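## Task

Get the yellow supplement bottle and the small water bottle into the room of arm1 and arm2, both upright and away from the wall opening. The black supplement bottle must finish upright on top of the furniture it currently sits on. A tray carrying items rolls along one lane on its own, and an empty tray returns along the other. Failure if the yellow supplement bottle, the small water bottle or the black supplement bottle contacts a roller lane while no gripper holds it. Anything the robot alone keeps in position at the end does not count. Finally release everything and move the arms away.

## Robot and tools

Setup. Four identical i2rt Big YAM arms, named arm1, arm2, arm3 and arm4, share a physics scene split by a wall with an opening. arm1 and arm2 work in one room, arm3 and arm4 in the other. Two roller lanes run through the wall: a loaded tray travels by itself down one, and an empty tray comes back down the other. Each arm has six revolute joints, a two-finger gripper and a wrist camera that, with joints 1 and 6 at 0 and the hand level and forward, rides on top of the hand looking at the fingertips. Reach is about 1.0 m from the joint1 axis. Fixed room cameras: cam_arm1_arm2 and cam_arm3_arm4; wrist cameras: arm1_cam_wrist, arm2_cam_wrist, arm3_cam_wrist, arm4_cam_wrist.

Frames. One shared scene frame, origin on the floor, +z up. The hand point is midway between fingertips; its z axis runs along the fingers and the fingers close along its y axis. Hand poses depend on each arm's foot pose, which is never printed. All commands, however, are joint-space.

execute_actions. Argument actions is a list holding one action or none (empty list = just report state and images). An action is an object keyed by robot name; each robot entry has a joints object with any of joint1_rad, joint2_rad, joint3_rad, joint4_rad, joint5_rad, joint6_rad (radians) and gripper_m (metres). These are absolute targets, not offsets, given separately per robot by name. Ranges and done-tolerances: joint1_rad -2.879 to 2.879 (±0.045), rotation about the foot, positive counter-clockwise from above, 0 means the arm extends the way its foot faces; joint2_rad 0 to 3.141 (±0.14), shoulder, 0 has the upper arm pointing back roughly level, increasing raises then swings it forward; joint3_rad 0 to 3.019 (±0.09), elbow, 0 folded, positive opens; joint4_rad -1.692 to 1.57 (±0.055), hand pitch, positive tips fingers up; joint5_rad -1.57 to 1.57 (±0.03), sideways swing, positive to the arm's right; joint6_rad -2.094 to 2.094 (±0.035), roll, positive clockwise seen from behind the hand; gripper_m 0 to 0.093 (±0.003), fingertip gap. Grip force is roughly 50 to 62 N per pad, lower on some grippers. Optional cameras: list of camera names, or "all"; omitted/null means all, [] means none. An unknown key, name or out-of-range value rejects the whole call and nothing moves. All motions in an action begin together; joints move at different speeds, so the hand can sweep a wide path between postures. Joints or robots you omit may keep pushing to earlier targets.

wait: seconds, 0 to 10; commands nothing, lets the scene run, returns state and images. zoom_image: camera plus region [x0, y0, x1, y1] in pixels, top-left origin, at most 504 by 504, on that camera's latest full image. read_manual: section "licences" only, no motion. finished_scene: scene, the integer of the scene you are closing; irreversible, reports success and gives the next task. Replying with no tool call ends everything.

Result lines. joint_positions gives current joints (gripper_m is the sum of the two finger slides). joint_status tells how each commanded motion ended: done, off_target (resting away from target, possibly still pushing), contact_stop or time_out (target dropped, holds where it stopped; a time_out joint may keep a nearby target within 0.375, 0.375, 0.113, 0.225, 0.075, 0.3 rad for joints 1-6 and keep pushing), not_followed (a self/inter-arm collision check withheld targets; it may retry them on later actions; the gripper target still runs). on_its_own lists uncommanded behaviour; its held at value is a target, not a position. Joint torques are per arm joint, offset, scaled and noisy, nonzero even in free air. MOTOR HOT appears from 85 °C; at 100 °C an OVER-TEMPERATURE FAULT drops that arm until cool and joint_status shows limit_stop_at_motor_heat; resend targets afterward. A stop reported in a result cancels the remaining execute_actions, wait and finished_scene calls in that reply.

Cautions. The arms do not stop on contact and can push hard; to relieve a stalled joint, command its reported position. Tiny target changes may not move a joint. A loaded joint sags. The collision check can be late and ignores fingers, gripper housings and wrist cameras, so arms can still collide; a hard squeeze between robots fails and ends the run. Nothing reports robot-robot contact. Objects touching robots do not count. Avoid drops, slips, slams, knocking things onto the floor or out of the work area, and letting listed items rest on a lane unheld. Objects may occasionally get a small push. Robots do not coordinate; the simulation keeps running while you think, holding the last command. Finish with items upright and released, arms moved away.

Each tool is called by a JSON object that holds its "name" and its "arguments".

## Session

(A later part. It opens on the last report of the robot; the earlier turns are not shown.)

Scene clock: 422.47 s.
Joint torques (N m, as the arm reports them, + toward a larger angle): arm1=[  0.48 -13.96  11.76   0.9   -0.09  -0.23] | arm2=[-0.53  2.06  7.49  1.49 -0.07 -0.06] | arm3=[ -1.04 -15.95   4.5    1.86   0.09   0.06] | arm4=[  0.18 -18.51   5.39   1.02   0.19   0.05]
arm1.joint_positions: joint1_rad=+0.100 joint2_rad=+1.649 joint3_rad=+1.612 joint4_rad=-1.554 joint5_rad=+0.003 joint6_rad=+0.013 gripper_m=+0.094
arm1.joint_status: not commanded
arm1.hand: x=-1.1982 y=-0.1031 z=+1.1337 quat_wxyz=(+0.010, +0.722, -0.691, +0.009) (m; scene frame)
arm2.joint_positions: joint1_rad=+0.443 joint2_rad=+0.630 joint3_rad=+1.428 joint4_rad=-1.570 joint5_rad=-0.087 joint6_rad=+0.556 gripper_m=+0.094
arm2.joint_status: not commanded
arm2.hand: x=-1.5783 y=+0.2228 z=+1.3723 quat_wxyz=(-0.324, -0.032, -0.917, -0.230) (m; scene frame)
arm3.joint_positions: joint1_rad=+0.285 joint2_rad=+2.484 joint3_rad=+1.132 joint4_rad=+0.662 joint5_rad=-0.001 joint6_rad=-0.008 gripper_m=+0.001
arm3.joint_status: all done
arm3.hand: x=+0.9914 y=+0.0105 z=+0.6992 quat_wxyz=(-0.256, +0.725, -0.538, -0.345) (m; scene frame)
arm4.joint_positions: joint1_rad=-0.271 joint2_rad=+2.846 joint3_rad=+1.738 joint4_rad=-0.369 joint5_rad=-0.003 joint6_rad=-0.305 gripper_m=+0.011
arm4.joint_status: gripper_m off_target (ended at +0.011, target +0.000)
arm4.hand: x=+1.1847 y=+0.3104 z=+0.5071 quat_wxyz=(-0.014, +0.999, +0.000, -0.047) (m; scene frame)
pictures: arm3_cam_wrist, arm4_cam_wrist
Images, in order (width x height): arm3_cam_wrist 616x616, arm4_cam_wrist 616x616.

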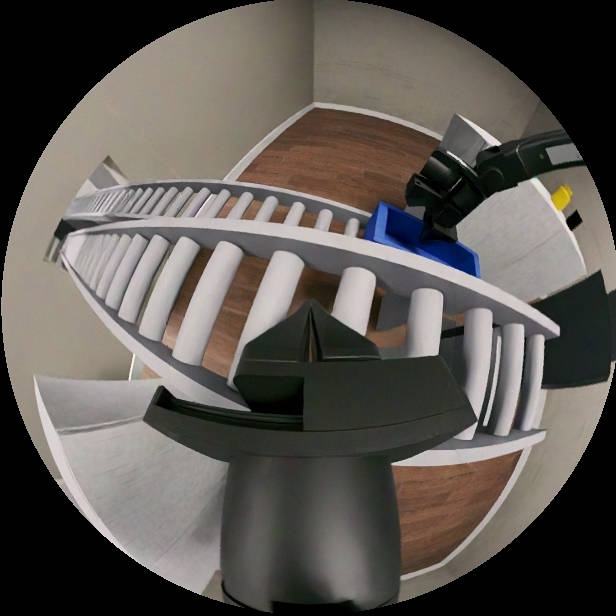

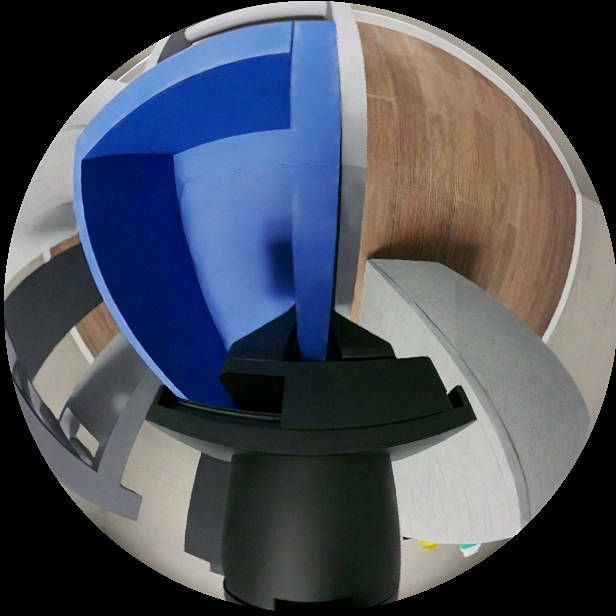

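{"name": "execute_actions", "arguments": {"actions": [{"arm4": {"joints": {"joint2_rad": 2.70, "joint3_rad": 1.70, "joint4_rad": -0.40, "gripper_m": 0.0}}, "arm3": {"joints": {"joint2_rad": 2.53}}}], "cameras": ["arm3_cam_wrist"]}}

{"name": "execute_actions", "arguments": {"actions": [{"arm4": {"joints": {"joint2_rad": 2.11, "joint3_rad": 1.495, "joint4_rad": -0.93, "gripper_m": 0.0}}}], "cameras": ["arm3_cam_wrist", "arm4_cam_wrist", "cam_arm3_arm4"]}}

Scene clock: 446.33 s.
Joint torques (N m, as the arm reports them, + toward a larger angle): arm1=[  0.37 -13.89  11.73   0.91  -0.09  -0.23] | arm2=[-0.11  2.24  7.59  1.38 -0.08 -0.02] | arm3=[ -0.7  -16.6    4.42   1.63   0.1    0.  ] | arm4=[ -1.12 -19.8    5.81   0.6   -0.02   0.07]
arm1.joint_positions: joint1_rad=+0.100 joint2_rad=+1.649 joint3_rad=+1.612 joint4_rad=-1.554 joint5_rad=+0.003 joint6_rad=+0.013 gripper_m=+0.094
arm1.joint_status: not commanded
arm1.hand: x=-1.1982 y=-0.1031 z=+1.1337 quat_wxyz=(+0.010, +0.722, -0.691, +0.009) (m; scene frame)
arm2.joint_positions: joint1_rad=+0.443 joint2_rad=+0.630 joint3_rad=+1.428 joint4_rad=-1.570 joint5_rad=-0.087 joint6_rad=+0.556 gripper_m=+0.094
arm2.joint_status: not commanded
arm2.hand: x=-1.5783 y=+0.2228 z=+1.3723 quat_wxyz=(-0.324, -0.032, -0.917, -0.230) (m; scene frame)
arm3.joint_positions: joint1_rad=+0.285 joint2_rad=+2.512 joint3_rad=+1.132 joint4_rad=+0.662 joint5_rad=-0.001 joint6_rad=-0.008 gripper_m=+0.001
arm3.joint_status: all done
arm3.hand: x=+0.9941 y=+0.0010 z=+0.6822 quat_wxyz=(-0.248, +0.730, -0.541, -0.335) (m; scene frame)
arm4.joint_positions: joint1_rad=-0.270 joint2_rad=+2.695 joint3_rad=+1.687 joint4_rad=-0.388 joint5_rad=+0.002 joint6_rad=-0.304 gripper_m=+0.011
arm4.joint_status: gripper_m off_target (ended at +0.011, target +0.000); the others done
arm4.hand: x=+1.1447 y=+0.3227 z=+0.5856 quat_wxyz=(-0.028, +0.996, +0.000, -0.085) (m; scene frame)
pictures: arm3_cam_wrist
Images, in order (width x height): arm3_cam_wrist 616x616.

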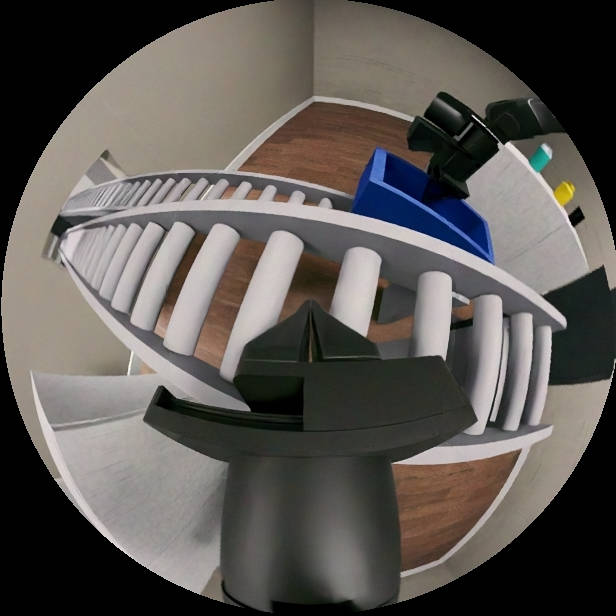

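Scene clock: 448.00 s.
Joint torques (N m, as the arm reports them, + toward a larger angle): arm1=[  0.41 -14.    11.74   0.93  -0.1   -0.23] | arm2=[-0.68  1.94  7.46  1.69 -0.08 -0.06] | arm3=[ -1.   -16.62   4.14   1.8    0.05   0.05] | arm4=[ -0.22 -18.23   7.85   0.    -0.03   0.02]
arm1.joint_positions: joint1_rad=+0.100 joint2_rad=+1.649 joint3_rad=+1.612 joint4_rad=-1.554 joint5_rad=+0.003 joint6_rad=+0.013 gripper_m=+0.094
arm1.joint_status: not commanded
arm1.hand: x=-1.1982 y=-0.1031 z=+1.1337 quat_wxyz=(+0.010, +0.722, -0.691, +0.009) (m; scene frame)
arm2.joint_positions: joint1_rad=+0.443 joint2_rad=+0.630 joint3_rad=+1.428 joint4_rad=-1.570 joint5_rad=-0.087 joint6_rad=+0.556 gripper_m=+0.094
arm2.joint_status: not commanded
arm2.hand: x=-1.5783 y=+0.2228 z=+1.3723 quat_wxyz=(-0.324, -0.032, -0.917, -0.230) (m; scene frame)
arm3.joint_positions: joint1_rad=+0.285 joint2_rad=+2.512 joint3_rad=+1.132 joint4_rad=+0.662 joint5_rad=-0.001 joint6_rad=-0.008 gripper_m=+0.001
arm3.joint_status: not commanded
arm3.hand: x=+0.9941 y=+0.0010 z=+0.6822 quat_wxyz=(-0.248, +0.730, -0.541, -0.335) (m; scene frame)
arm4.joint_positions: joint1_rad=-0.270 joint2_rad=+2.118 joint3_rad=+1.483 joint4_rad=-0.914 joint5_rad=+0.002 joint6_rad=-0.303 gripper_m=+0.011
arm4.joint_status: gripper_m off_target (ended at +0.011, target +0.000); the others done
arm4.hand: x=+1.1933 y=+0.3073 z=+0.8637 quat_wxyz=(-0.005, +1.000, +0.000, -0.011) (m; scene frame)
pictures: arm3_cam_wrist, arm4_cam_wrist, cam_arm3_arm4
Images, in order (width x height): arm3_cam_wrist 616x616, arm4_cam_wrist 616x616, cam_arm3_arm4 504x504.

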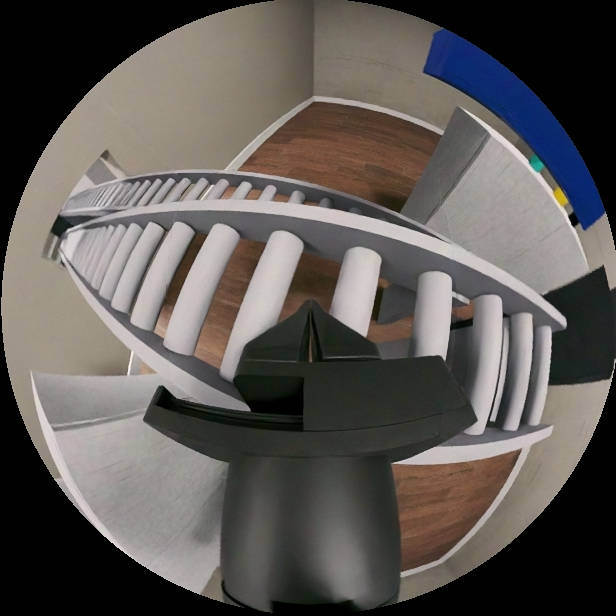

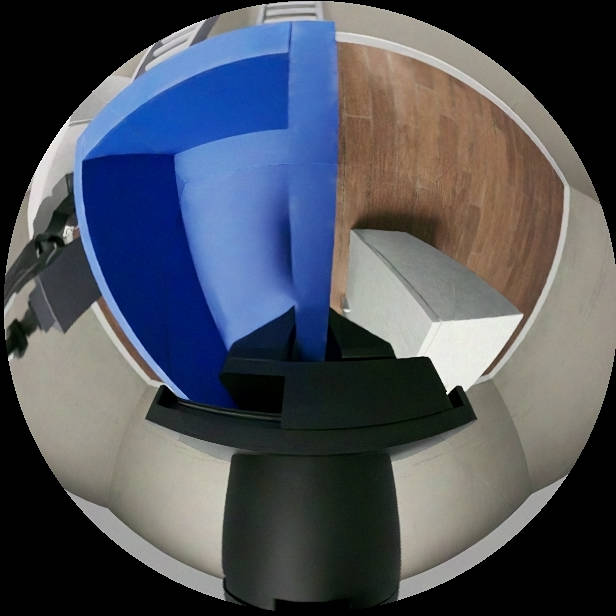

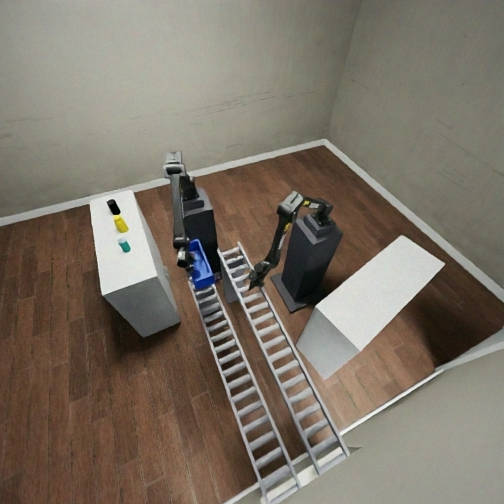

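{"name": "execute_actions", "arguments": {"actions": [{"arm4": {"joints": {"joint1_rad": 0.166, "joint2_rad": 2.16, "joint3_rad": 1.505, "joint4_rad": -1.005, "joint5_rad": 0, "joint6_rad": 0.14, "gripper_m": 0.0}}, "arm3": {"joints": {"joint1_rad": 0.42, "joint2_rad": 2.43, "joint3_rad": 1.22, "joint4_rad": 0.285, "joint5_rad": 0.3, "joint6_rad": -1.57}}}], "cameras": ["arm3_cam_wrist", "arm4_cam_wrist", "cam_arm3_arm4"]}}

Scene clock: 506.37 s.
Joint torques (N m, as the arm reports them, + toward a larger angle): arm1=[  0.52 -13.96  11.76   0.9   -0.1   -0.23] | arm2=[ 0.07  2.39  7.57  1.49 -0.07 -0.07] | arm3=[ -1.12 -19.43   5.8    0.74   0.26  -0.13] | arm4=[  0.29 -17.81   7.9   -0.33  -0.09   0.04]
arm1.joint_positions: joint1_rad=+0.100 joint2_rad=+1.649 joint3_rad=+1.612 joint4_rad=-1.554 joint5_rad=+0.003 joint6_rad=+0.013 gripper_m=+0.094
arm1.joint_status: not commanded
arm1.hand: x=-1.1982 y=-0.1031 z=+1.1337 quat_wxyz=(+0.010, +0.722, -0.691, +0.009) (m; scene frame)
arm2.joint_positions: joint1_rad=+0.443 joint2_rad=+0.630 joint3_rad=+1.428 joint4_rad=-1.570 joint5_rad=-0.087 joint6_rad=+0.556 gripper_m=+0.094
arm2.joint_status: not commanded
arm2.hand: x=-1.5783 y=+0.2228 z=+1.3723 quat_wxyz=(-0.324, -0.032, -0.917, -0.230) (m; scene frame)
arm3.joint_positions: joint1_rad=+0.420 joint2_rad=+2.437 joint3_rad=+1.207 joint4_rad=+0.295 joint5_rad=+0.298 joint6_rad=-1.560 gripper_m=+0.001
arm3.joint_status: all done
arm3.hand: x=+0.9618 y=-0.0093 z=+0.6933 quat_wxyz=(-0.336, +0.928, +0.146, +0.068) (m; scene frame)
arm4.joint_positions: joint1_rad=+0.161 joint2_rad=+2.163 joint3_rad=+1.483 joint4_rad=-0.988 joint5_rad=+0.004 joint6_rad=+0.130 gripper_m=+0.011
arm4.joint_status: gripper_m off_target (ended at +0.011, target +0.000); the others done
arm4.hand: x=+1.1971 y=+0.0600 z=+0.8393 quat_wxyz=(-0.009, +0.999, -0.002, +0.046) (m; scene frame)
pictures: arm3_cam_wrist, arm4_cam_wrist, cam_arm3_arm4
Images, in order (width x height): arm3_cam_wrist 616x616, arm4_cam_wrist 616x616, cam_arm3_arm4 504x504.

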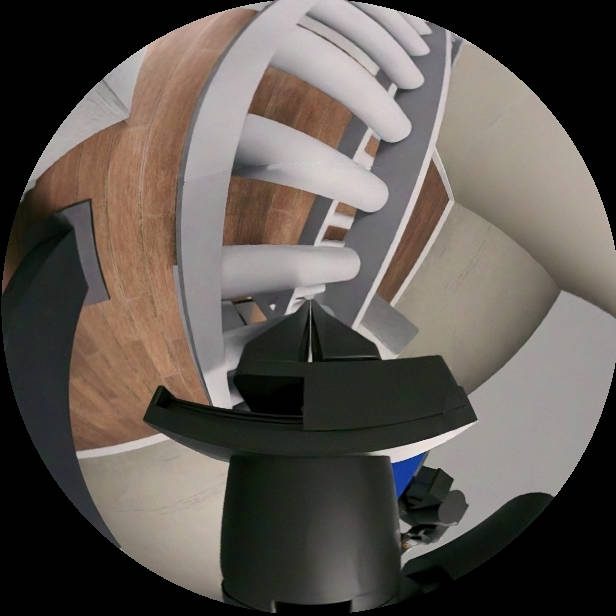

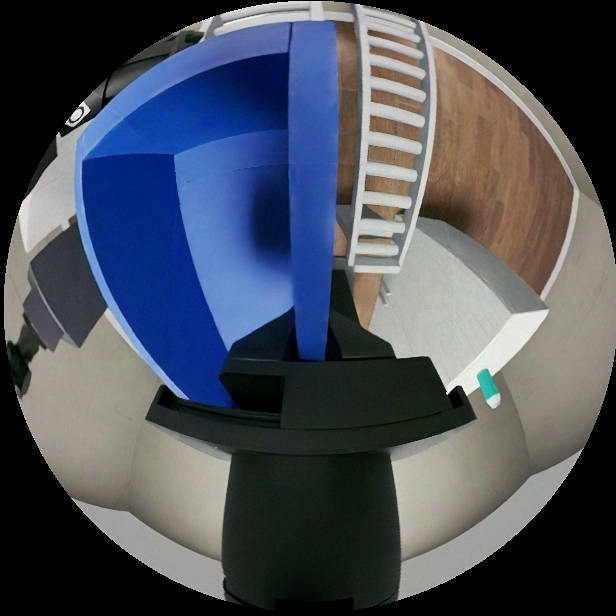

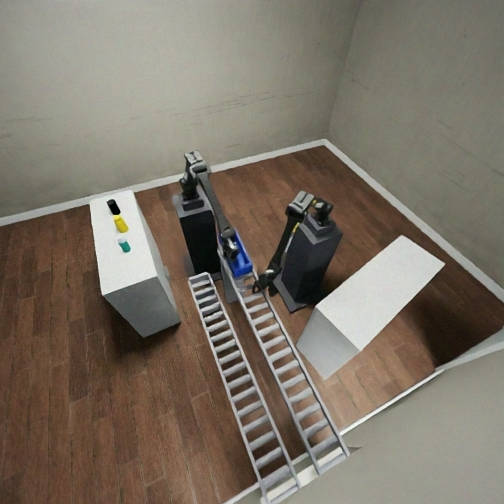

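{"name": "zoom_image", "arguments": {"camera": "cam_arm3_arm4", "region": [180, 210, 310, 330]}}

{"name": "zoom_image", "arguments": {"camera": "arm4_cam_wrist", "region": [180, 0, 420, 120]}}

Region (180, 210, 310, 330) of cam_arm3_arm4's 504x504 image, scaled by 3.877, with more detail than that image has; it fills the top 465 rows of this view, and the rest is white.

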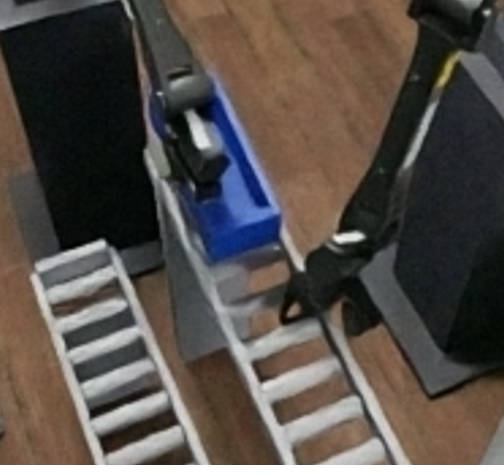

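Region (180, 0, 420, 120) of arm4_cam_wrist's 616x616 image, scaled by 2.100, with more detail than that image has.

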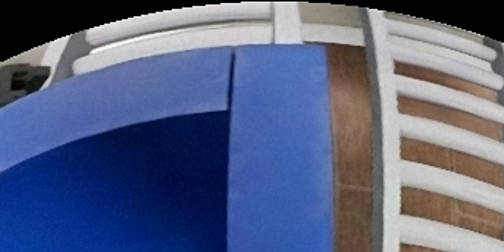

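{"name": "execute_actions", "arguments": {"actions": [{"arm4": {"joints": {"joint1_rad": 0.196, "joint2_rad": 2.262, "joint3_rad": 1.505, "joint4_rad": -0.885, "joint5_rad": 0, "joint6_rad": 0.165, "gripper_m": 0.0}}}], "cameras": ["arm3_cam_wrist", "arm4_cam_wrist", "cam_arm3_arm4"]}}

{"name": "zoom_image", "arguments": {"camera": "cam_arm3_arm4", "region": [190, 220, 300, 320]}}

Scene clock: 527.57 s.
Joint torques (N m, as the arm reports them, + toward a larger angle): arm1=[  0.42 -13.88  11.77   0.9   -0.1   -0.23] | arm2=[-0.66  2.12  7.75  1.63 -0.06 -0.09] | arm3=[ -0.97 -19.37   5.82   0.8    0.24  -0.06] | arm4=[ -0.61 -19.27   7.2    0.83  -0.14   0.08]
arm1.joint_positions: joint1_rad=+0.100 joint2_rad=+1.649 joint3_rad=+1.612 joint4_rad=-1.554 joint5_rad=+0.003 joint6_rad=+0.013 gripper_m=+0.094
arm1.joint_status: not commanded
arm1.hand: x=-1.1982 y=-0.1031 z=+1.1337 quat_wxyz=(+0.010, +0.722, -0.691, +0.009) (m; scene frame)
arm2.joint_positions: joint1_rad=+0.443 joint2_rad=+0.630 joint3_rad=+1.428 joint4_rad=-1.570 joint5_rad=-0.087 joint6_rad=+0.556 gripper_m=+0.094
arm2.joint_status: not commanded
arm2.hand: x=-1.5783 y=+0.2228 z=+1.3723 quat_wxyz=(-0.324, -0.032, -0.917, -0.230) (m; scene frame)
arm3.joint_positions: joint1_rad=+0.420 joint2_rad=+2.437 joint3_rad=+1.207 joint4_rad=+0.295 joint5_rad=+0.298 joint6_rad=-1.560 gripper_m=+0.001
arm3.joint_status: not commanded
arm3.hand: x=+0.9618 y=-0.0093 z=+0.6933 quat_wxyz=(-0.336, +0.928, +0.146, +0.068) (m; scene frame)
arm4.joint_positions: joint1_rad=+0.198 joint2_rad=+2.281 joint3_rad=+1.483 joint4_rad=-0.899 joint5_rad=+0.004 joint6_rad=+0.156 gripper_m=+0.011
arm4.joint_status: gripper_m off_target (ended at +0.011, target +0.000); the others done
arm4.hand: x=+1.2065 y=+0.0407 z=+0.7734 quat_wxyz=(-0.013, +0.998, +0.004, +0.060) (m; scene frame)
pictures: arm3_cam_wrist, arm4_cam_wrist, cam_arm3_arm4
Images, in order (width x height): arm3_cam_wrist 616x616, arm4_cam_wrist 616x616, cam_arm3_arm4 504x504.

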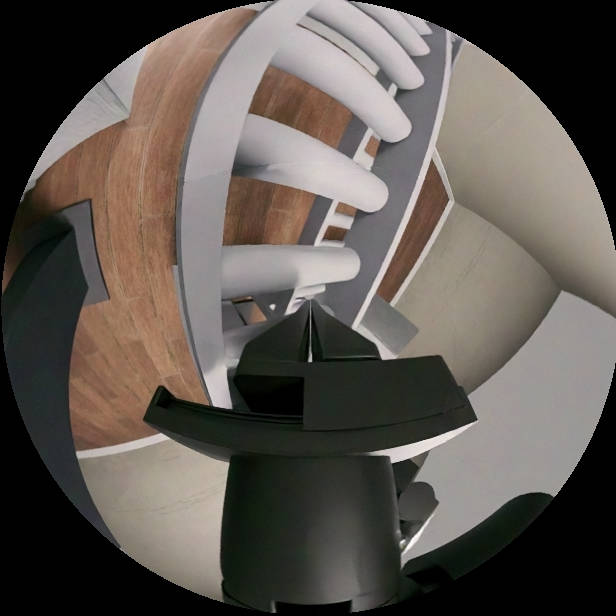

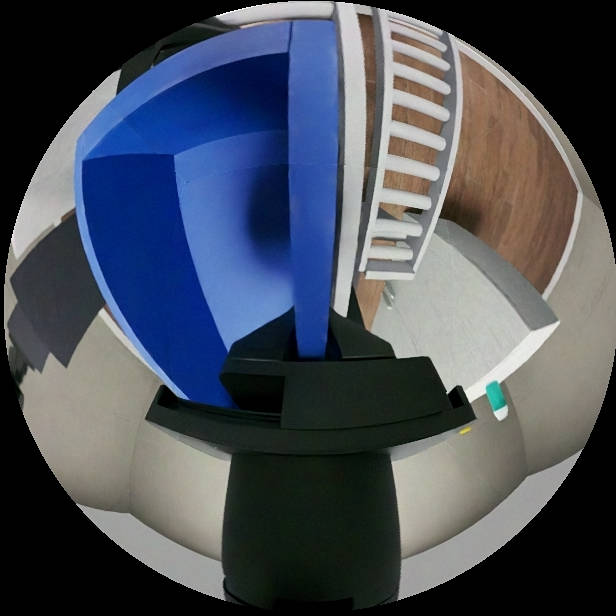

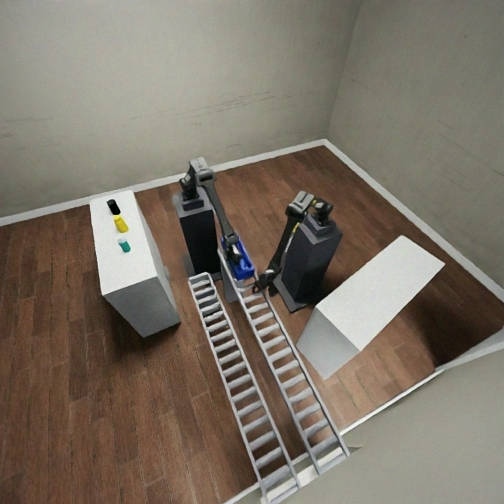

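Region (190, 220, 300, 320) of cam_arm3_arm4's 504x504 image, scaled by 4.582, with more detail than that image has; it fills the top 458 rows of this view, and the rest is white.

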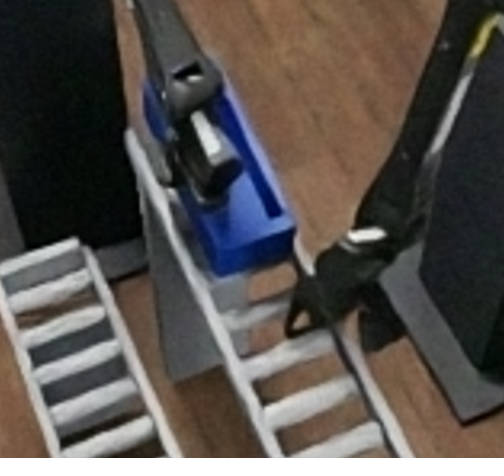

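{"name": "zoom_image", "arguments": {"camera": "arm4_cam_wrist", "region": [270, 0, 420, 330]}}

Region (270, 0, 420, 330) of arm4_cam_wrist's 616x616 image, scaled by 1.527, with more detail than that image has; it fills the left 229 columns of this view, and the rest is white.

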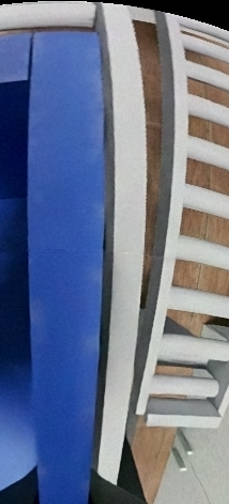

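{"name": "execute_actions", "arguments": {"actions": [{"arm4": {"joints": {"joint1_rad": 0.172, "joint2_rad": 2.34, "joint3_rad": 1.505, "joint4_rad": -0.795, "joint5_rad": 0, "joint6_rad": 0.13, "gripper_m": 0.0}}}], "cameras": ["arm4_cam_wrist", "cam_arm3_arm4"]}}

{"name": "zoom_image", "arguments": {"camera": "cam_arm3_arm4", "region": [190, 220, 300, 320]}}

{"name": "zoom_image", "arguments": {"camera": "arm4_cam_wrist", "region": [270, 0, 420, 330]}}

Scene clock: 545.60 s.
Joint torques (N m, as the arm reports them, + toward a larger angle): arm1=[  0.37 -13.94  11.75   0.91  -0.11  -0.23] | arm2=[-0.1   2.35  7.58  1.66 -0.1  -0.05] | arm3=[ -1.32 -18.4    5.68   0.63   0.24  -0.13] | arm4=[ -0.06 -18.13   7.22   0.56  -0.02  -0.19]
arm1.joint_positions: joint1_rad=+0.100 joint2_rad=+1.649 joint3_rad=+1.612 joint4_rad=-1.554 joint5_rad=+0.003 joint6_rad=+0.013 gripper_m=+0.094
arm1.joint_status: not commanded
arm1.hand: x=-1.1982 y=-0.1031 z=+1.1337 quat_wxyz=(+0.010, +0.722, -0.691, +0.009) (m; scene frame)
arm2.joint_positions: joint1_rad=+0.443 joint2_rad=+0.630 joint3_rad=+1.428 joint4_rad=-1.570 joint5_rad=-0.087 joint6_rad=+0.556 gripper_m=+0.094
arm2.joint_status: not commanded
arm2.hand: x=-1.5783 y=+0.2228 z=+1.3723 quat_wxyz=(-0.324, -0.032, -0.917, -0.230) (m; scene frame)
arm3.joint_positions: joint1_rad=+0.420 joint2_rad=+2.437 joint3_rad=+1.207 joint4_rad=+0.295 joint5_rad=+0.298 joint6_rad=-1.560 gripper_m=+0.001
arm3.joint_status: not commanded
arm3.hand: x=+0.9618 y=-0.0093 z=+0.6933 quat_wxyz=(-0.336, +0.928, +0.146, +0.068) (m; scene frame)
arm4.joint_positions: joint1_rad=+0.173 joint2_rad=+2.342 joint3_rad=+1.483 joint4_rad=-0.806 joint5_rad=+0.003 joint6_rad=+0.143 gripper_m=+0.011
arm4.joint_status: gripper_m off_target (ended at +0.011, target +0.000); the others done
arm4.hand: x=+1.1996 y=+0.0539 z=+0.7382 quat_wxyz=(-0.009, +0.999, -0.002, +0.045) (m; scene frame)
pictures: arm4_cam_wrist, cam_arm3_arm4
Images, in order (width x height): arm4_cam_wrist 616x616, cam_arm3_arm4 504x504.

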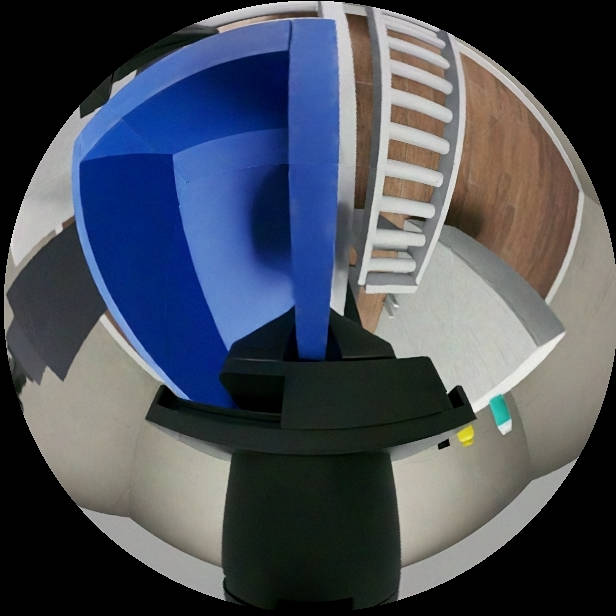

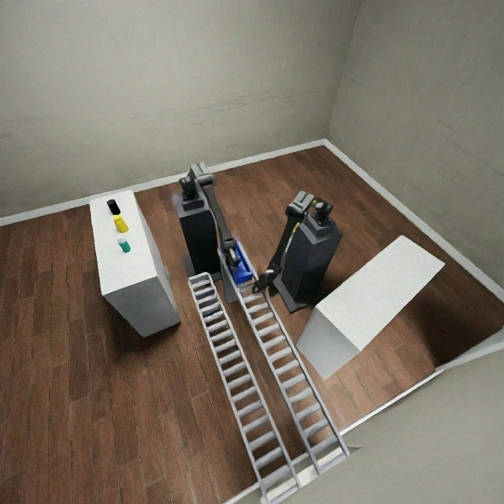

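Region (190, 220, 300, 320) of cam_arm3_arm4's 504x504 image, scaled by 4.582, with more detail than that image has; it fills the top 458 rows of this view, and the rest is white.

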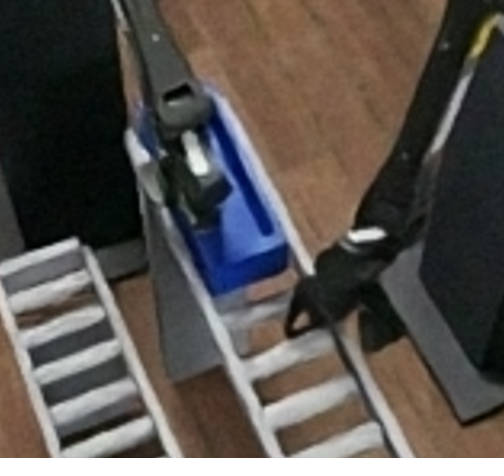

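Region (270, 0, 420, 330) of arm4_cam_wrist's 616x616 image, scaled by 1.527, with more detail than that image has; it fills the left 229 columns of this view, and the rest is white.

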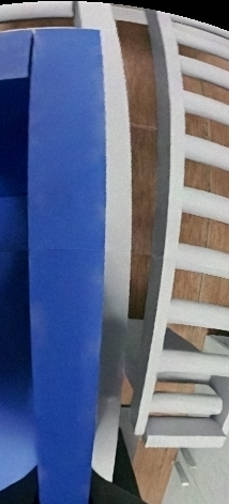

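{"name": "execute_actions", "arguments": {"actions": [{"arm4": {"joints": {"joint1_rad": 0.187, "joint6_rad": 0.16, "gripper_m": 0.0}}}], "cameras": ["arm4_cam_wrist", "cam_arm3_arm4"]}}

{"name": "zoom_image", "arguments": {"camera": "cam_arm3_arm4", "region": [190, 220, 300, 320]}}

Scene clock: 555.73 s.
Joint torques (N m, as the arm reports them, + toward a larger angle): arm1=[  0.37 -13.89  11.75   0.91  -0.1   -0.24] | arm2=[-0.61  2.63  7.61  1.48 -0.1  -0.05] | arm3=[ -0.5  -19.53   5.93   0.68   0.19  -0.15] | arm4=[  1.04 -18.82   7.04   0.68   0.04   0.05]
arm1.joint_positions: joint1_rad=+0.100 joint2_rad=+1.649 joint3_rad=+1.612 joint4_rad=-1.554 joint5_rad=+0.003 joint6_rad=+0.013 gripper_m=+0.094
arm1.joint_status: not commanded
arm1.hand: x=-1.1982 y=-0.1031 z=+1.1337 quat_wxyz=(+0.010, +0.722, -0.691, +0.009) (m; scene frame)
arm2.joint_positions: joint1_rad=+0.443 joint2_rad=+0.630 joint3_rad=+1.428 joint4_rad=-1.570 joint5_rad=-0.087 joint6_rad=+0.556 gripper_m=+0.094
arm2.joint_status: not commanded
arm2.hand: x=-1.5783 y=+0.2228 z=+1.3723 quat_wxyz=(-0.324, -0.032, -0.917, -0.230) (m; scene frame)
arm3.joint_positions: joint1_rad=+0.420 joint2_rad=+2.437 joint3_rad=+1.207 joint4_rad=+0.295 joint5_rad=+0.298 joint6_rad=-1.560 gripper_m=+0.001
arm3.joint_status: not commanded
arm3.hand: x=+0.9618 y=-0.0093 z=+0.6933 quat_wxyz=(-0.336, +0.928, +0.146, +0.068) (m; scene frame)
arm4.joint_positions: joint1_rad=+0.179 joint2_rad=+2.342 joint3_rad=+1.483 joint4_rad=-0.806 joint5_rad=+0.003 joint6_rad=+0.152 gripper_m=+0.011
arm4.joint_status: gripper_m off_target (ended at +0.011, target +0.000); the others done
arm4.hand: x=+1.2001 y=+0.0503 z=+0.7382 quat_wxyz=(-0.009, +0.999, -0.003, +0.045) (m; scene frame)
pictures: arm4_cam_wrist, cam_arm3_arm4
Images, in order (width x height): arm4_cam_wrist 616x616, cam_arm3_arm4 504x504.

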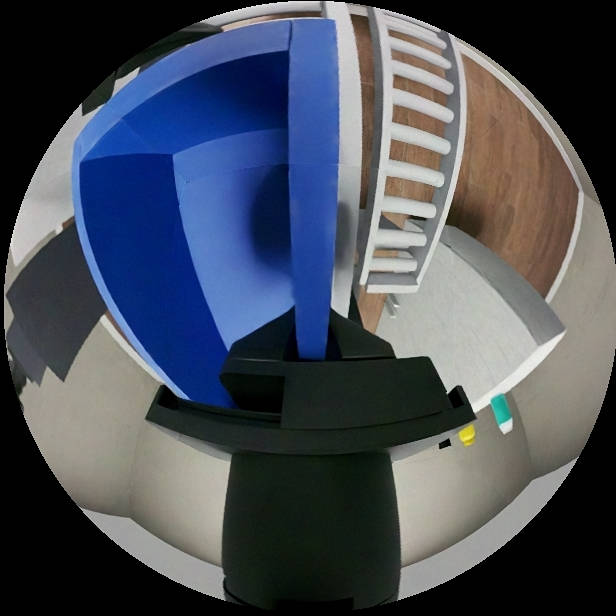

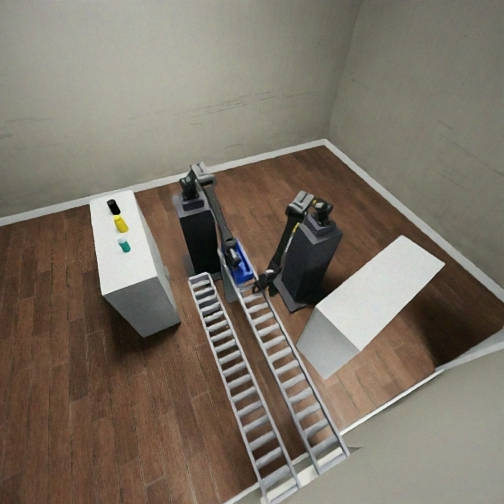

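Region (190, 220, 300, 320) of cam_arm3_arm4's 504x504 image, scaled by 4.582, with more detail than that image has; it fills the top 458 rows of this view, and the rest is white.

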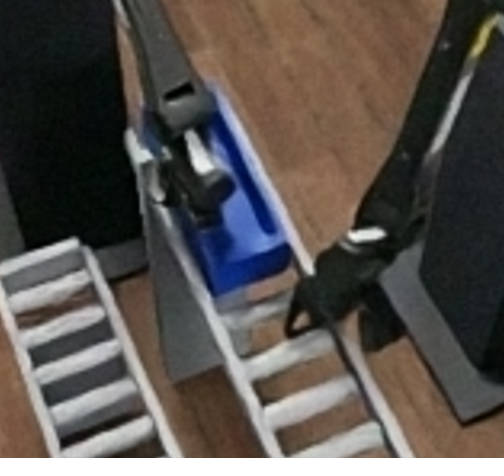

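{"name": "execute_actions", "arguments": {"actions": [{"arm4": {"joints": {"joint1_rad": 0.193, "joint6_rad": 0.128, "gripper_m": 0.0}}}], "cameras": ["arm4_cam_wrist"]}}

{"name": "execute_actions", "arguments": {"actions": [{"arm4": {"joints": {"joint2_rad": 2.375, "joint4_rad": -0.765, "gripper_m": 0.0}}}], "cameras": ["arm4_cam_wrist", "cam_arm3_arm4"]}}

{"name": "zoom_image", "arguments": {"camera": "cam_arm3_arm4", "region": [190, 220, 300, 320]}}

Scene clock: 564.57 s.
Joint torques (N m, as the arm reports them, + toward a larger angle): arm1=[  0.42 -13.92  11.77   0.89  -0.1   -0.23] | arm2=[-0.88  1.78  7.7   1.57 -0.06 -0.07] | arm3=[ -0.69 -18.9    5.8    0.72   0.22  -0.16] | arm4=[  0.71 -18.46   6.87   0.63  -0.03  -0.22]
arm1.joint_positions: joint1_rad=+0.100 joint2_rad=+1.649 joint3_rad=+1.612 joint4_rad=-1.554 joint5_rad=+0.003 joint6_rad=+0.013 gripper_m=+0.094
arm1.joint_status: not commanded
arm1.hand: x=-1.1982 y=-0.1031 z=+1.1337 quat_wxyz=(+0.010, +0.722, -0.691, +0.009) (m; scene frame)
arm2.joint_positions: joint1_rad=+0.443 joint2_rad=+0.630 joint3_rad=+1.428 joint4_rad=-1.570 joint5_rad=-0.087 joint6_rad=+0.556 gripper_m=+0.094
arm2.joint_status: not commanded
arm2.hand: x=-1.5783 y=+0.2228 z=+1.3723 quat_wxyz=(-0.324, -0.032, -0.917, -0.230) (m; scene frame)
arm3.joint_positions: joint1_rad=+0.420 joint2_rad=+2.437 joint3_rad=+1.207 joint4_rad=+0.295 joint5_rad=+0.298 joint6_rad=-1.560 gripper_m=+0.001
arm3.joint_status: not commanded
arm3.hand: x=+0.9618 y=-0.0093 z=+0.6933 quat_wxyz=(-0.336, +0.928, +0.146, +0.068) (m; scene frame)
arm4.joint_positions: joint1_rad=+0.185 joint2_rad=+2.342 joint3_rad=+1.483 joint4_rad=-0.806 joint5_rad=+0.003 joint6_rad=+0.143 gripper_m=+0.011
arm4.joint_status: gripper_m off_target (ended at +0.011, target +0.000); the others done
arm4.hand: x=+1.2005 y=+0.0471 z=+0.7381 quat_wxyz=(-0.009, +0.999, +0.004, +0.045) (m; scene frame)
pictures: arm4_cam_wrist
Images, in order (width x height): arm4_cam_wrist 616x616.

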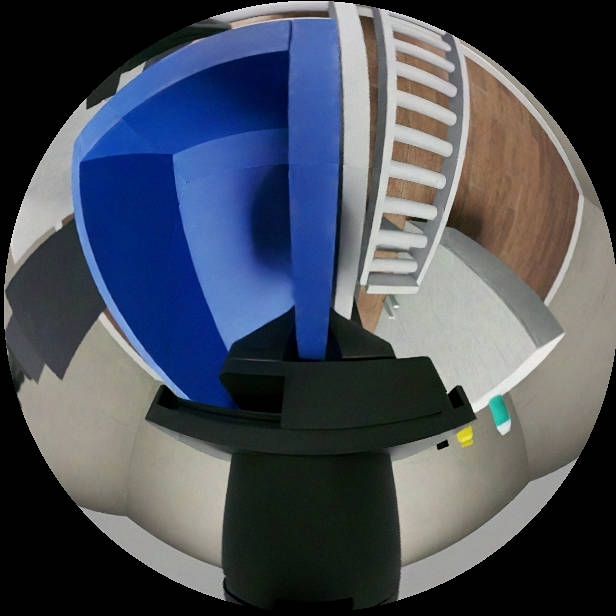

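Scene clock: 565.10 s.
Joint torques (N m, as the arm reports them, + toward a larger angle): arm1=[  0.39 -14.04  11.76   0.91  -0.1   -0.23] | arm2=[-0.78  2.27  7.83  1.5  -0.06 -0.06] | arm3=[ -0.42 -18.68   5.77   0.5    0.22  -0.19] | arm4=[  0.85 -15.78   6.92   1.24  -0.01  -0.18]
arm1.joint_positions: joint1_rad=+0.100 joint2_rad=+1.649 joint3_rad=+1.612 joint4_rad=-1.554 joint5_rad=+0.003 joint6_rad=+0.013 gripper_m=+0.094
arm1.joint_status: not commanded
arm1.hand: x=-1.1982 y=-0.1031 z=+1.1337 quat_wxyz=(+0.010, +0.722, -0.691, +0.009) (m; scene frame)
arm2.joint_positions: joint1_rad=+0.443 joint2_rad=+0.630 joint3_rad=+1.428 joint4_rad=-1.570 joint5_rad=-0.087 joint6_rad=+0.556 gripper_m=+0.094
arm2.joint_status: not commanded
arm2.hand: x=-1.5783 y=+0.2228 z=+1.3723 quat_wxyz=(-0.324, -0.032, -0.917, -0.230) (m; scene frame)
arm3.joint_positions: joint1_rad=+0.420 joint2_rad=+2.437 joint3_rad=+1.207 joint4_rad=+0.295 joint5_rad=+0.298 joint6_rad=-1.560 gripper_m=+0.001
arm3.joint_status: not commanded
arm3.hand: x=+0.9618 y=-0.0093 z=+0.6933 quat_wxyz=(-0.336, +0.928, +0.146, +0.068) (m; scene frame)
arm4.joint_positions: joint1_rad=+0.185 joint2_rad=+2.345 joint3_rad=+1.483 joint4_rad=-0.785 joint5_rad=+0.002 joint6_rad=+0.141 gripper_m=+0.011
arm4.joint_status: gripper_m off_target (ended at +0.011, target +0.000); the others done
arm4.hand: x=+1.1964 y=+0.0464 z=+0.7361 quat_wxyz=(-0.008, +0.999, +0.005, +0.036) (m; scene frame)
pictures: arm4_cam_wrist, cam_arm3_arm4
Images, in order (width x height): arm4_cam_wrist 616x616, cam_arm3_arm4 504x504.

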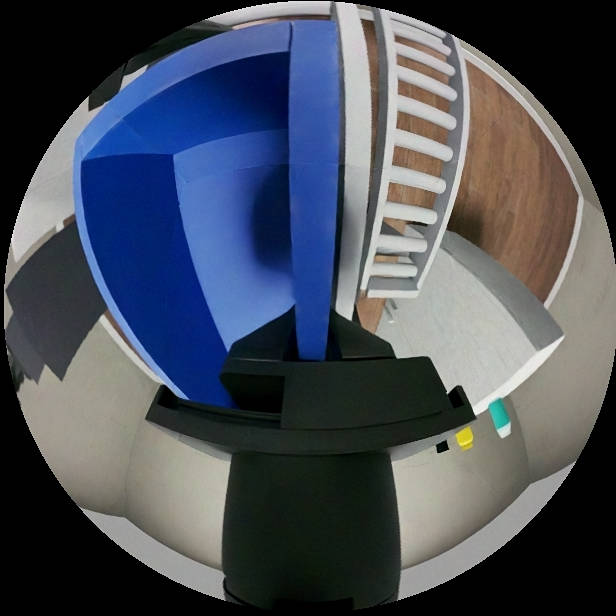

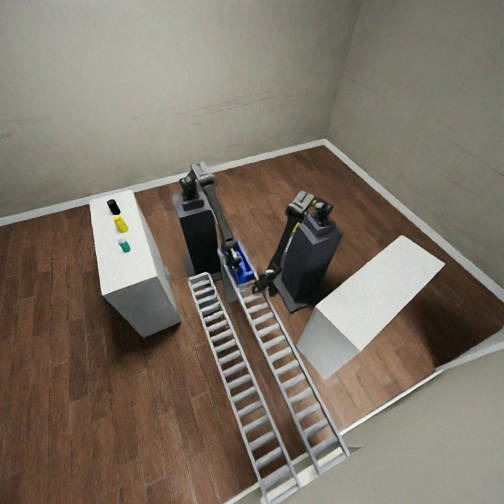

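Region (190, 220, 300, 320) of cam_arm3_arm4's 504x504 image, scaled by 4.582, with more detail than that image has; it fills the top 458 rows of this view, and the rest is white.

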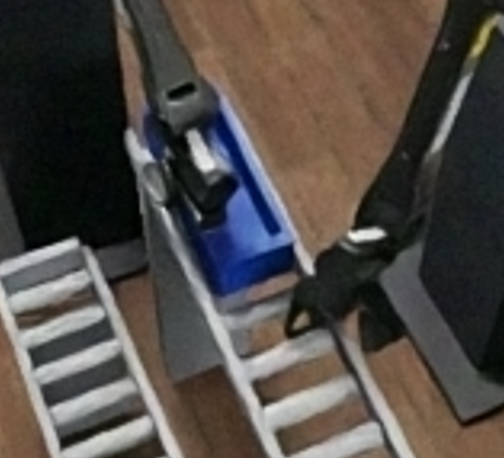

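{"name": "execute_actions", "arguments": {"actions": [{"arm4": {"joints": {"joint2_rad": 2.345, "gripper_m": 0.045}}}], "cameras": ["arm3_cam_wrist", "arm4_cam_wrist", "cam_arm3_arm4"]}}

{"name": "zoom_image", "arguments": {"camera": "cam_arm3_arm4", "region": [190, 220, 300, 320]}}

Scene clock: 579.03 s.
Joint torques (N m, as the arm reports them, + toward a larger angle): arm1=[  0.46 -13.97  11.78   0.92  -0.09  -0.23] | arm2=[-0.21  1.77  7.6   1.44 -0.1  -0.09] | arm3=[ -1.44 -19.77   5.9    0.52   0.2   -0.17] | arm4=[  0.66 -18.21   6.79   0.97   0.02  -0.19]
arm1.joint_positions: joint1_rad=+0.100 joint2_rad=+1.649 joint3_rad=+1.612 joint4_rad=-1.554 joint5_rad=+0.003 joint6_rad=+0.013 gripper_m=+0.094
arm1.joint_status: not commanded
arm1.hand: x=-1.1982 y=-0.1031 z=+1.1337 quat_wxyz=(+0.010, +0.722, -0.691, +0.009) (m; scene frame)
arm2.joint_positions: joint1_rad=+0.443 joint2_rad=+0.630 joint3_rad=+1.428 joint4_rad=-1.570 joint5_rad=-0.087 joint6_rad=+0.556 gripper_m=+0.094
arm2.joint_status: not commanded
arm2.hand: x=-1.5783 y=+0.2228 z=+1.3723 quat_wxyz=(-0.324, -0.032, -0.917, -0.230) (m; scene frame)
arm3.joint_positions: joint1_rad=+0.420 joint2_rad=+2.437 joint3_rad=+1.207 joint4_rad=+0.295 joint5_rad=+0.298 joint6_rad=-1.560 gripper_m=+0.001
arm3.joint_status: not commanded
arm3.hand: x=+0.9618 y=-0.0093 z=+0.6933 quat_wxyz=(-0.336, +0.928, +0.146, +0.068) (m; scene frame)
arm4.joint_positions: joint1_rad=+0.186 joint2_rad=+2.345 joint3_rad=+1.483 joint4_rad=-0.782 joint5_rad=+0.002 joint6_rad=+0.139 gripper_m=+0.045
arm4.joint_status: all done
arm4.hand: x=+1.1956 y=+0.0458 z=+0.7360 quat_wxyz=(-0.007, +0.999, +0.006, +0.034) (m; scene frame)
pictures: arm3_cam_wrist, arm4_cam_wrist, cam_arm3_arm4
Images, in order (width x height): arm3_cam_wrist 616x616, arm4_cam_wrist 616x616, cam_arm3_arm4 504x504.

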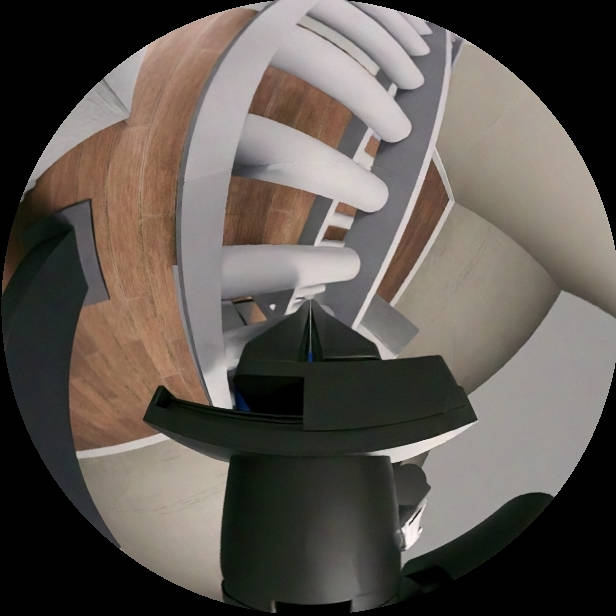

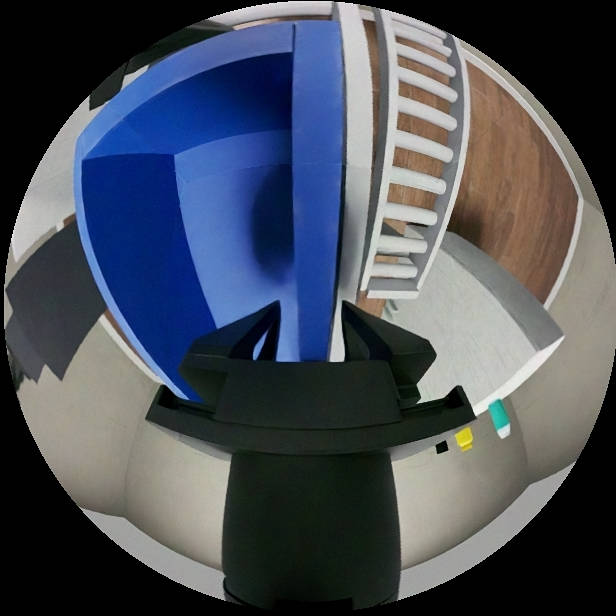

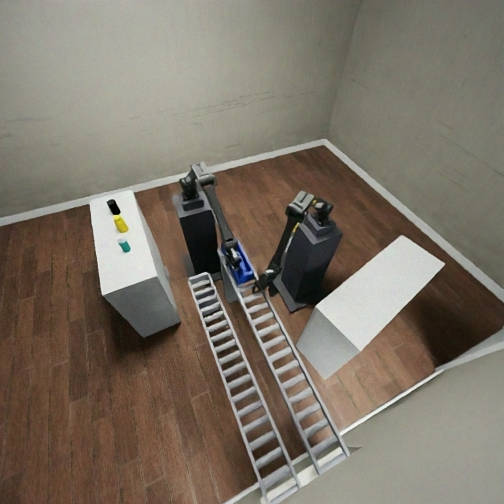

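Region (190, 220, 300, 320) of cam_arm3_arm4's 504x504 image, scaled by 4.582, with more detail than that image has; it fills the top 458 rows of this view, and the rest is white.

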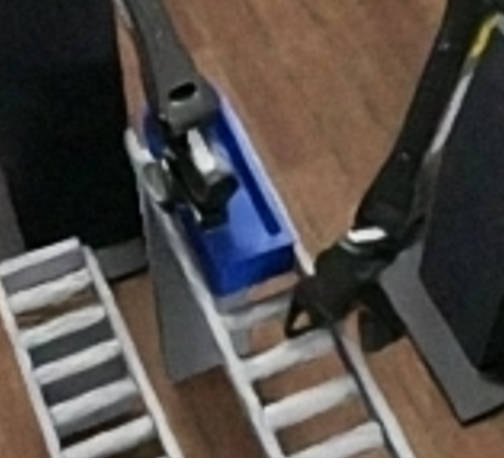

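{"name": "execute_actions", "arguments": {"actions": [{"arm4": {"joints": {"joint2_rad": 2.0, "joint3_rad": 1.46, "joint4_rad": -1.03}}}], "cameras": ["arm4_cam_wrist"]}}

{"name": "execute_actions", "arguments": {"actions": [{"arm4": {"joints": {"joint1_rad": -1.188, "joint2_rad": 1.765, "joint3_rad": 1.415, "joint4_rad": -1.212, "joint5_rad": 0, "joint6_rad": -0.01, "gripper_m": 0.093}}}], "cameras": ["arm4_cam_wrist", "cam_arm3_arm4"]}}

Scene clock: 623.33 s.
Joint torques (N m, as the arm reports them, + toward a larger angle): arm1=[  0.44 -13.96  11.76   0.91  -0.1   -0.23] | arm2=[-0.31  2.86  7.72  1.63 -0.05 -0.02] | arm3=[ -0.65 -18.98   5.78   0.43   0.22  -0.1 ] | arm4=[  1.06 -15.65   7.9    0.12   0.    -0.17]
arm1.joint_positions: joint1_rad=+0.100 joint2_rad=+1.649 joint3_rad=+1.612 joint4_rad=-1.554 joint5_rad=+0.003 joint6_rad=+0.013 gripper_m=+0.094
arm1.joint_status: not commanded
arm1.hand: x=-1.1982 y=-0.1031 z=+1.1337 quat_wxyz=(+0.010, +0.722, -0.691, +0.009) (m; scene frame)
arm2.joint_positions: joint1_rad=+0.443 joint2_rad=+0.630 joint3_rad=+1.428 joint4_rad=-1.570 joint5_rad=-0.087 joint6_rad=+0.556 gripper_m=+0.094
arm2.joint_status: not commanded
arm2.hand: x=-1.5783 y=+0.2228 z=+1.3723 quat_wxyz=(-0.324, -0.032, -0.917, -0.230) (m; scene frame)
arm3.joint_positions: joint1_rad=+0.420 joint2_rad=+2.437 joint3_rad=+1.207 joint4_rad=+0.295 joint5_rad=+0.298 joint6_rad=-1.560 gripper_m=+0.001
arm3.joint_status: not commanded
arm3.hand: x=+0.9618 y=-0.0093 z=+0.6933 quat_wxyz=(-0.336, +0.928, +0.146, +0.068) (m; scene frame)
arm4.joint_positions: joint1_rad=+0.186 joint2_rad=+1.990 joint3_rad=+1.451 joint4_rad=-1.014 joint5_rad=+0.002 joint6_rad=+0.139 gripper_m=+0.045
arm4.joint_status: all done
arm4.hand: x=+1.1920 y=+0.0448 z=+0.9241 quat_wxyz=(-0.001, +1.000, +0.006, -0.010) (m; scene frame)
pictures: arm4_cam_wrist
Images, in order (width x height): arm4_cam_wrist 616x616.

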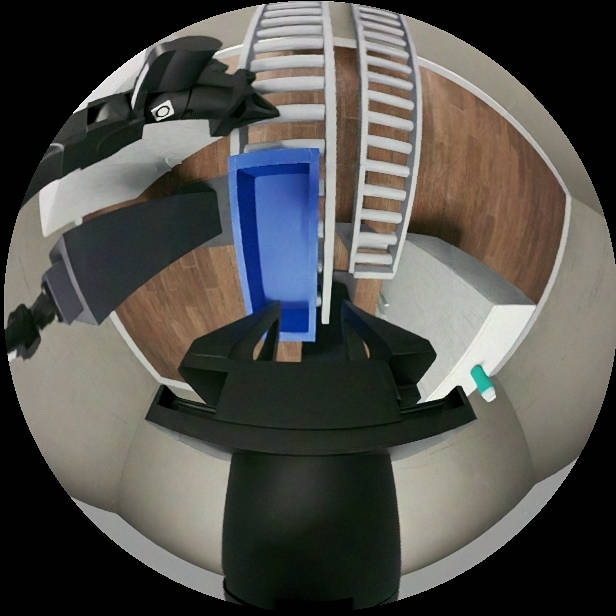

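Scene clock: 625.17 s.
Joint torques (N m, as the arm reports them, + toward a larger angle): arm1=[  0.44 -13.92  11.76   0.91  -0.1   -0.23] | arm2=[-0.87  2.37  7.61  1.49 -0.09 -0.02] | arm3=[ -1.67 -20.13   5.78   0.5    0.23  -0.16] | arm4=[  0.88 -14.35   8.71   0.04   0.    -0.17]
arm1.joint_positions: joint1_rad=+0.100 joint2_rad=+1.649 joint3_rad=+1.612 joint4_rad=-1.554 joint5_rad=+0.003 joint6_rad=+0.013 gripper_m=+0.094
arm1.joint_status: not commanded
arm1.hand: x=-1.1982 y=-0.1031 z=+1.1337 quat_wxyz=(+0.010, +0.722, -0.691, +0.009) (m; scene frame)
arm2.joint_positions: joint1_rad=+0.443 joint2_rad=+0.630 joint3_rad=+1.428 joint4_rad=-1.570 joint5_rad=-0.087 joint6_rad=+0.556 gripper_m=+0.094
arm2.joint_status: not commanded
arm2.hand: x=-1.5783 y=+0.2228 z=+1.3723 quat_wxyz=(-0.324, -0.032, -0.917, -0.230) (m; scene frame)
arm3.joint_positions: joint1_rad=+0.420 joint2_rad=+2.437 joint3_rad=+1.207 joint4_rad=+0.295 joint5_rad=+0.298 joint6_rad=-1.560 gripper_m=+0.001
arm3.joint_status: not commanded
arm3.hand: x=+0.9618 y=-0.0093 z=+0.6933 quat_wxyz=(-0.336, +0.928, +0.146, +0.068) (m; scene frame)
arm4.joint_positions: joint1_rad=-1.194 joint2_rad=+1.761 joint3_rad=+1.406 joint4_rad=-1.195 joint5_rad=+0.002 joint6_rad=+0.001 gripper_m=+0.093
arm4.joint_status: all done
arm4.hand: x=+1.5808 y=+0.6230 z=+1.0282 quat_wxyz=(-0.006, +0.817, -0.577, -0.010) (m; scene frame)
pictures: arm4_cam_wrist, cam_arm3_arm4
Images, in order (width x height): arm4_cam_wrist 616x616, cam_arm3_arm4 504x504.

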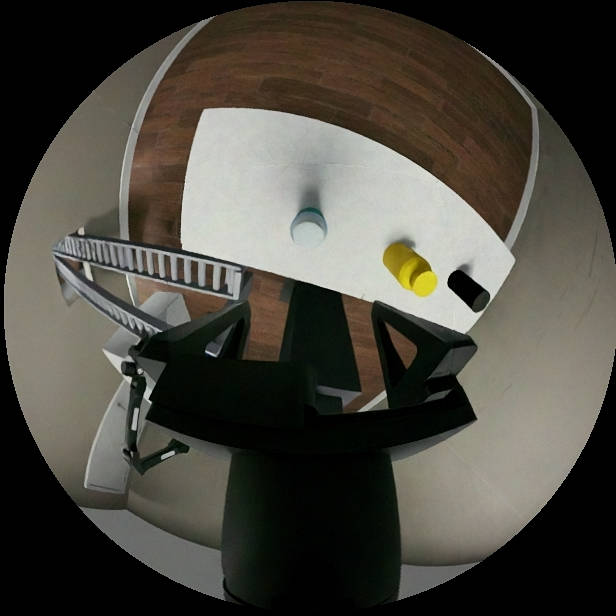

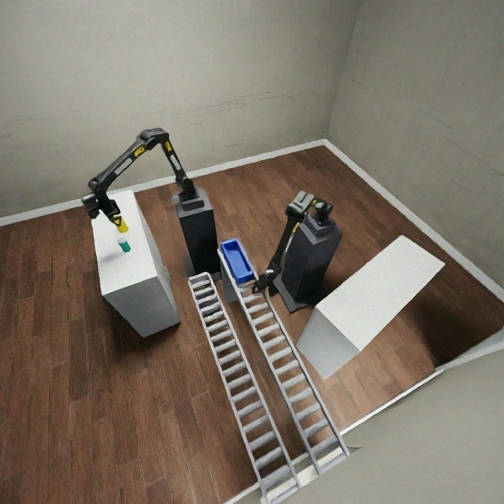

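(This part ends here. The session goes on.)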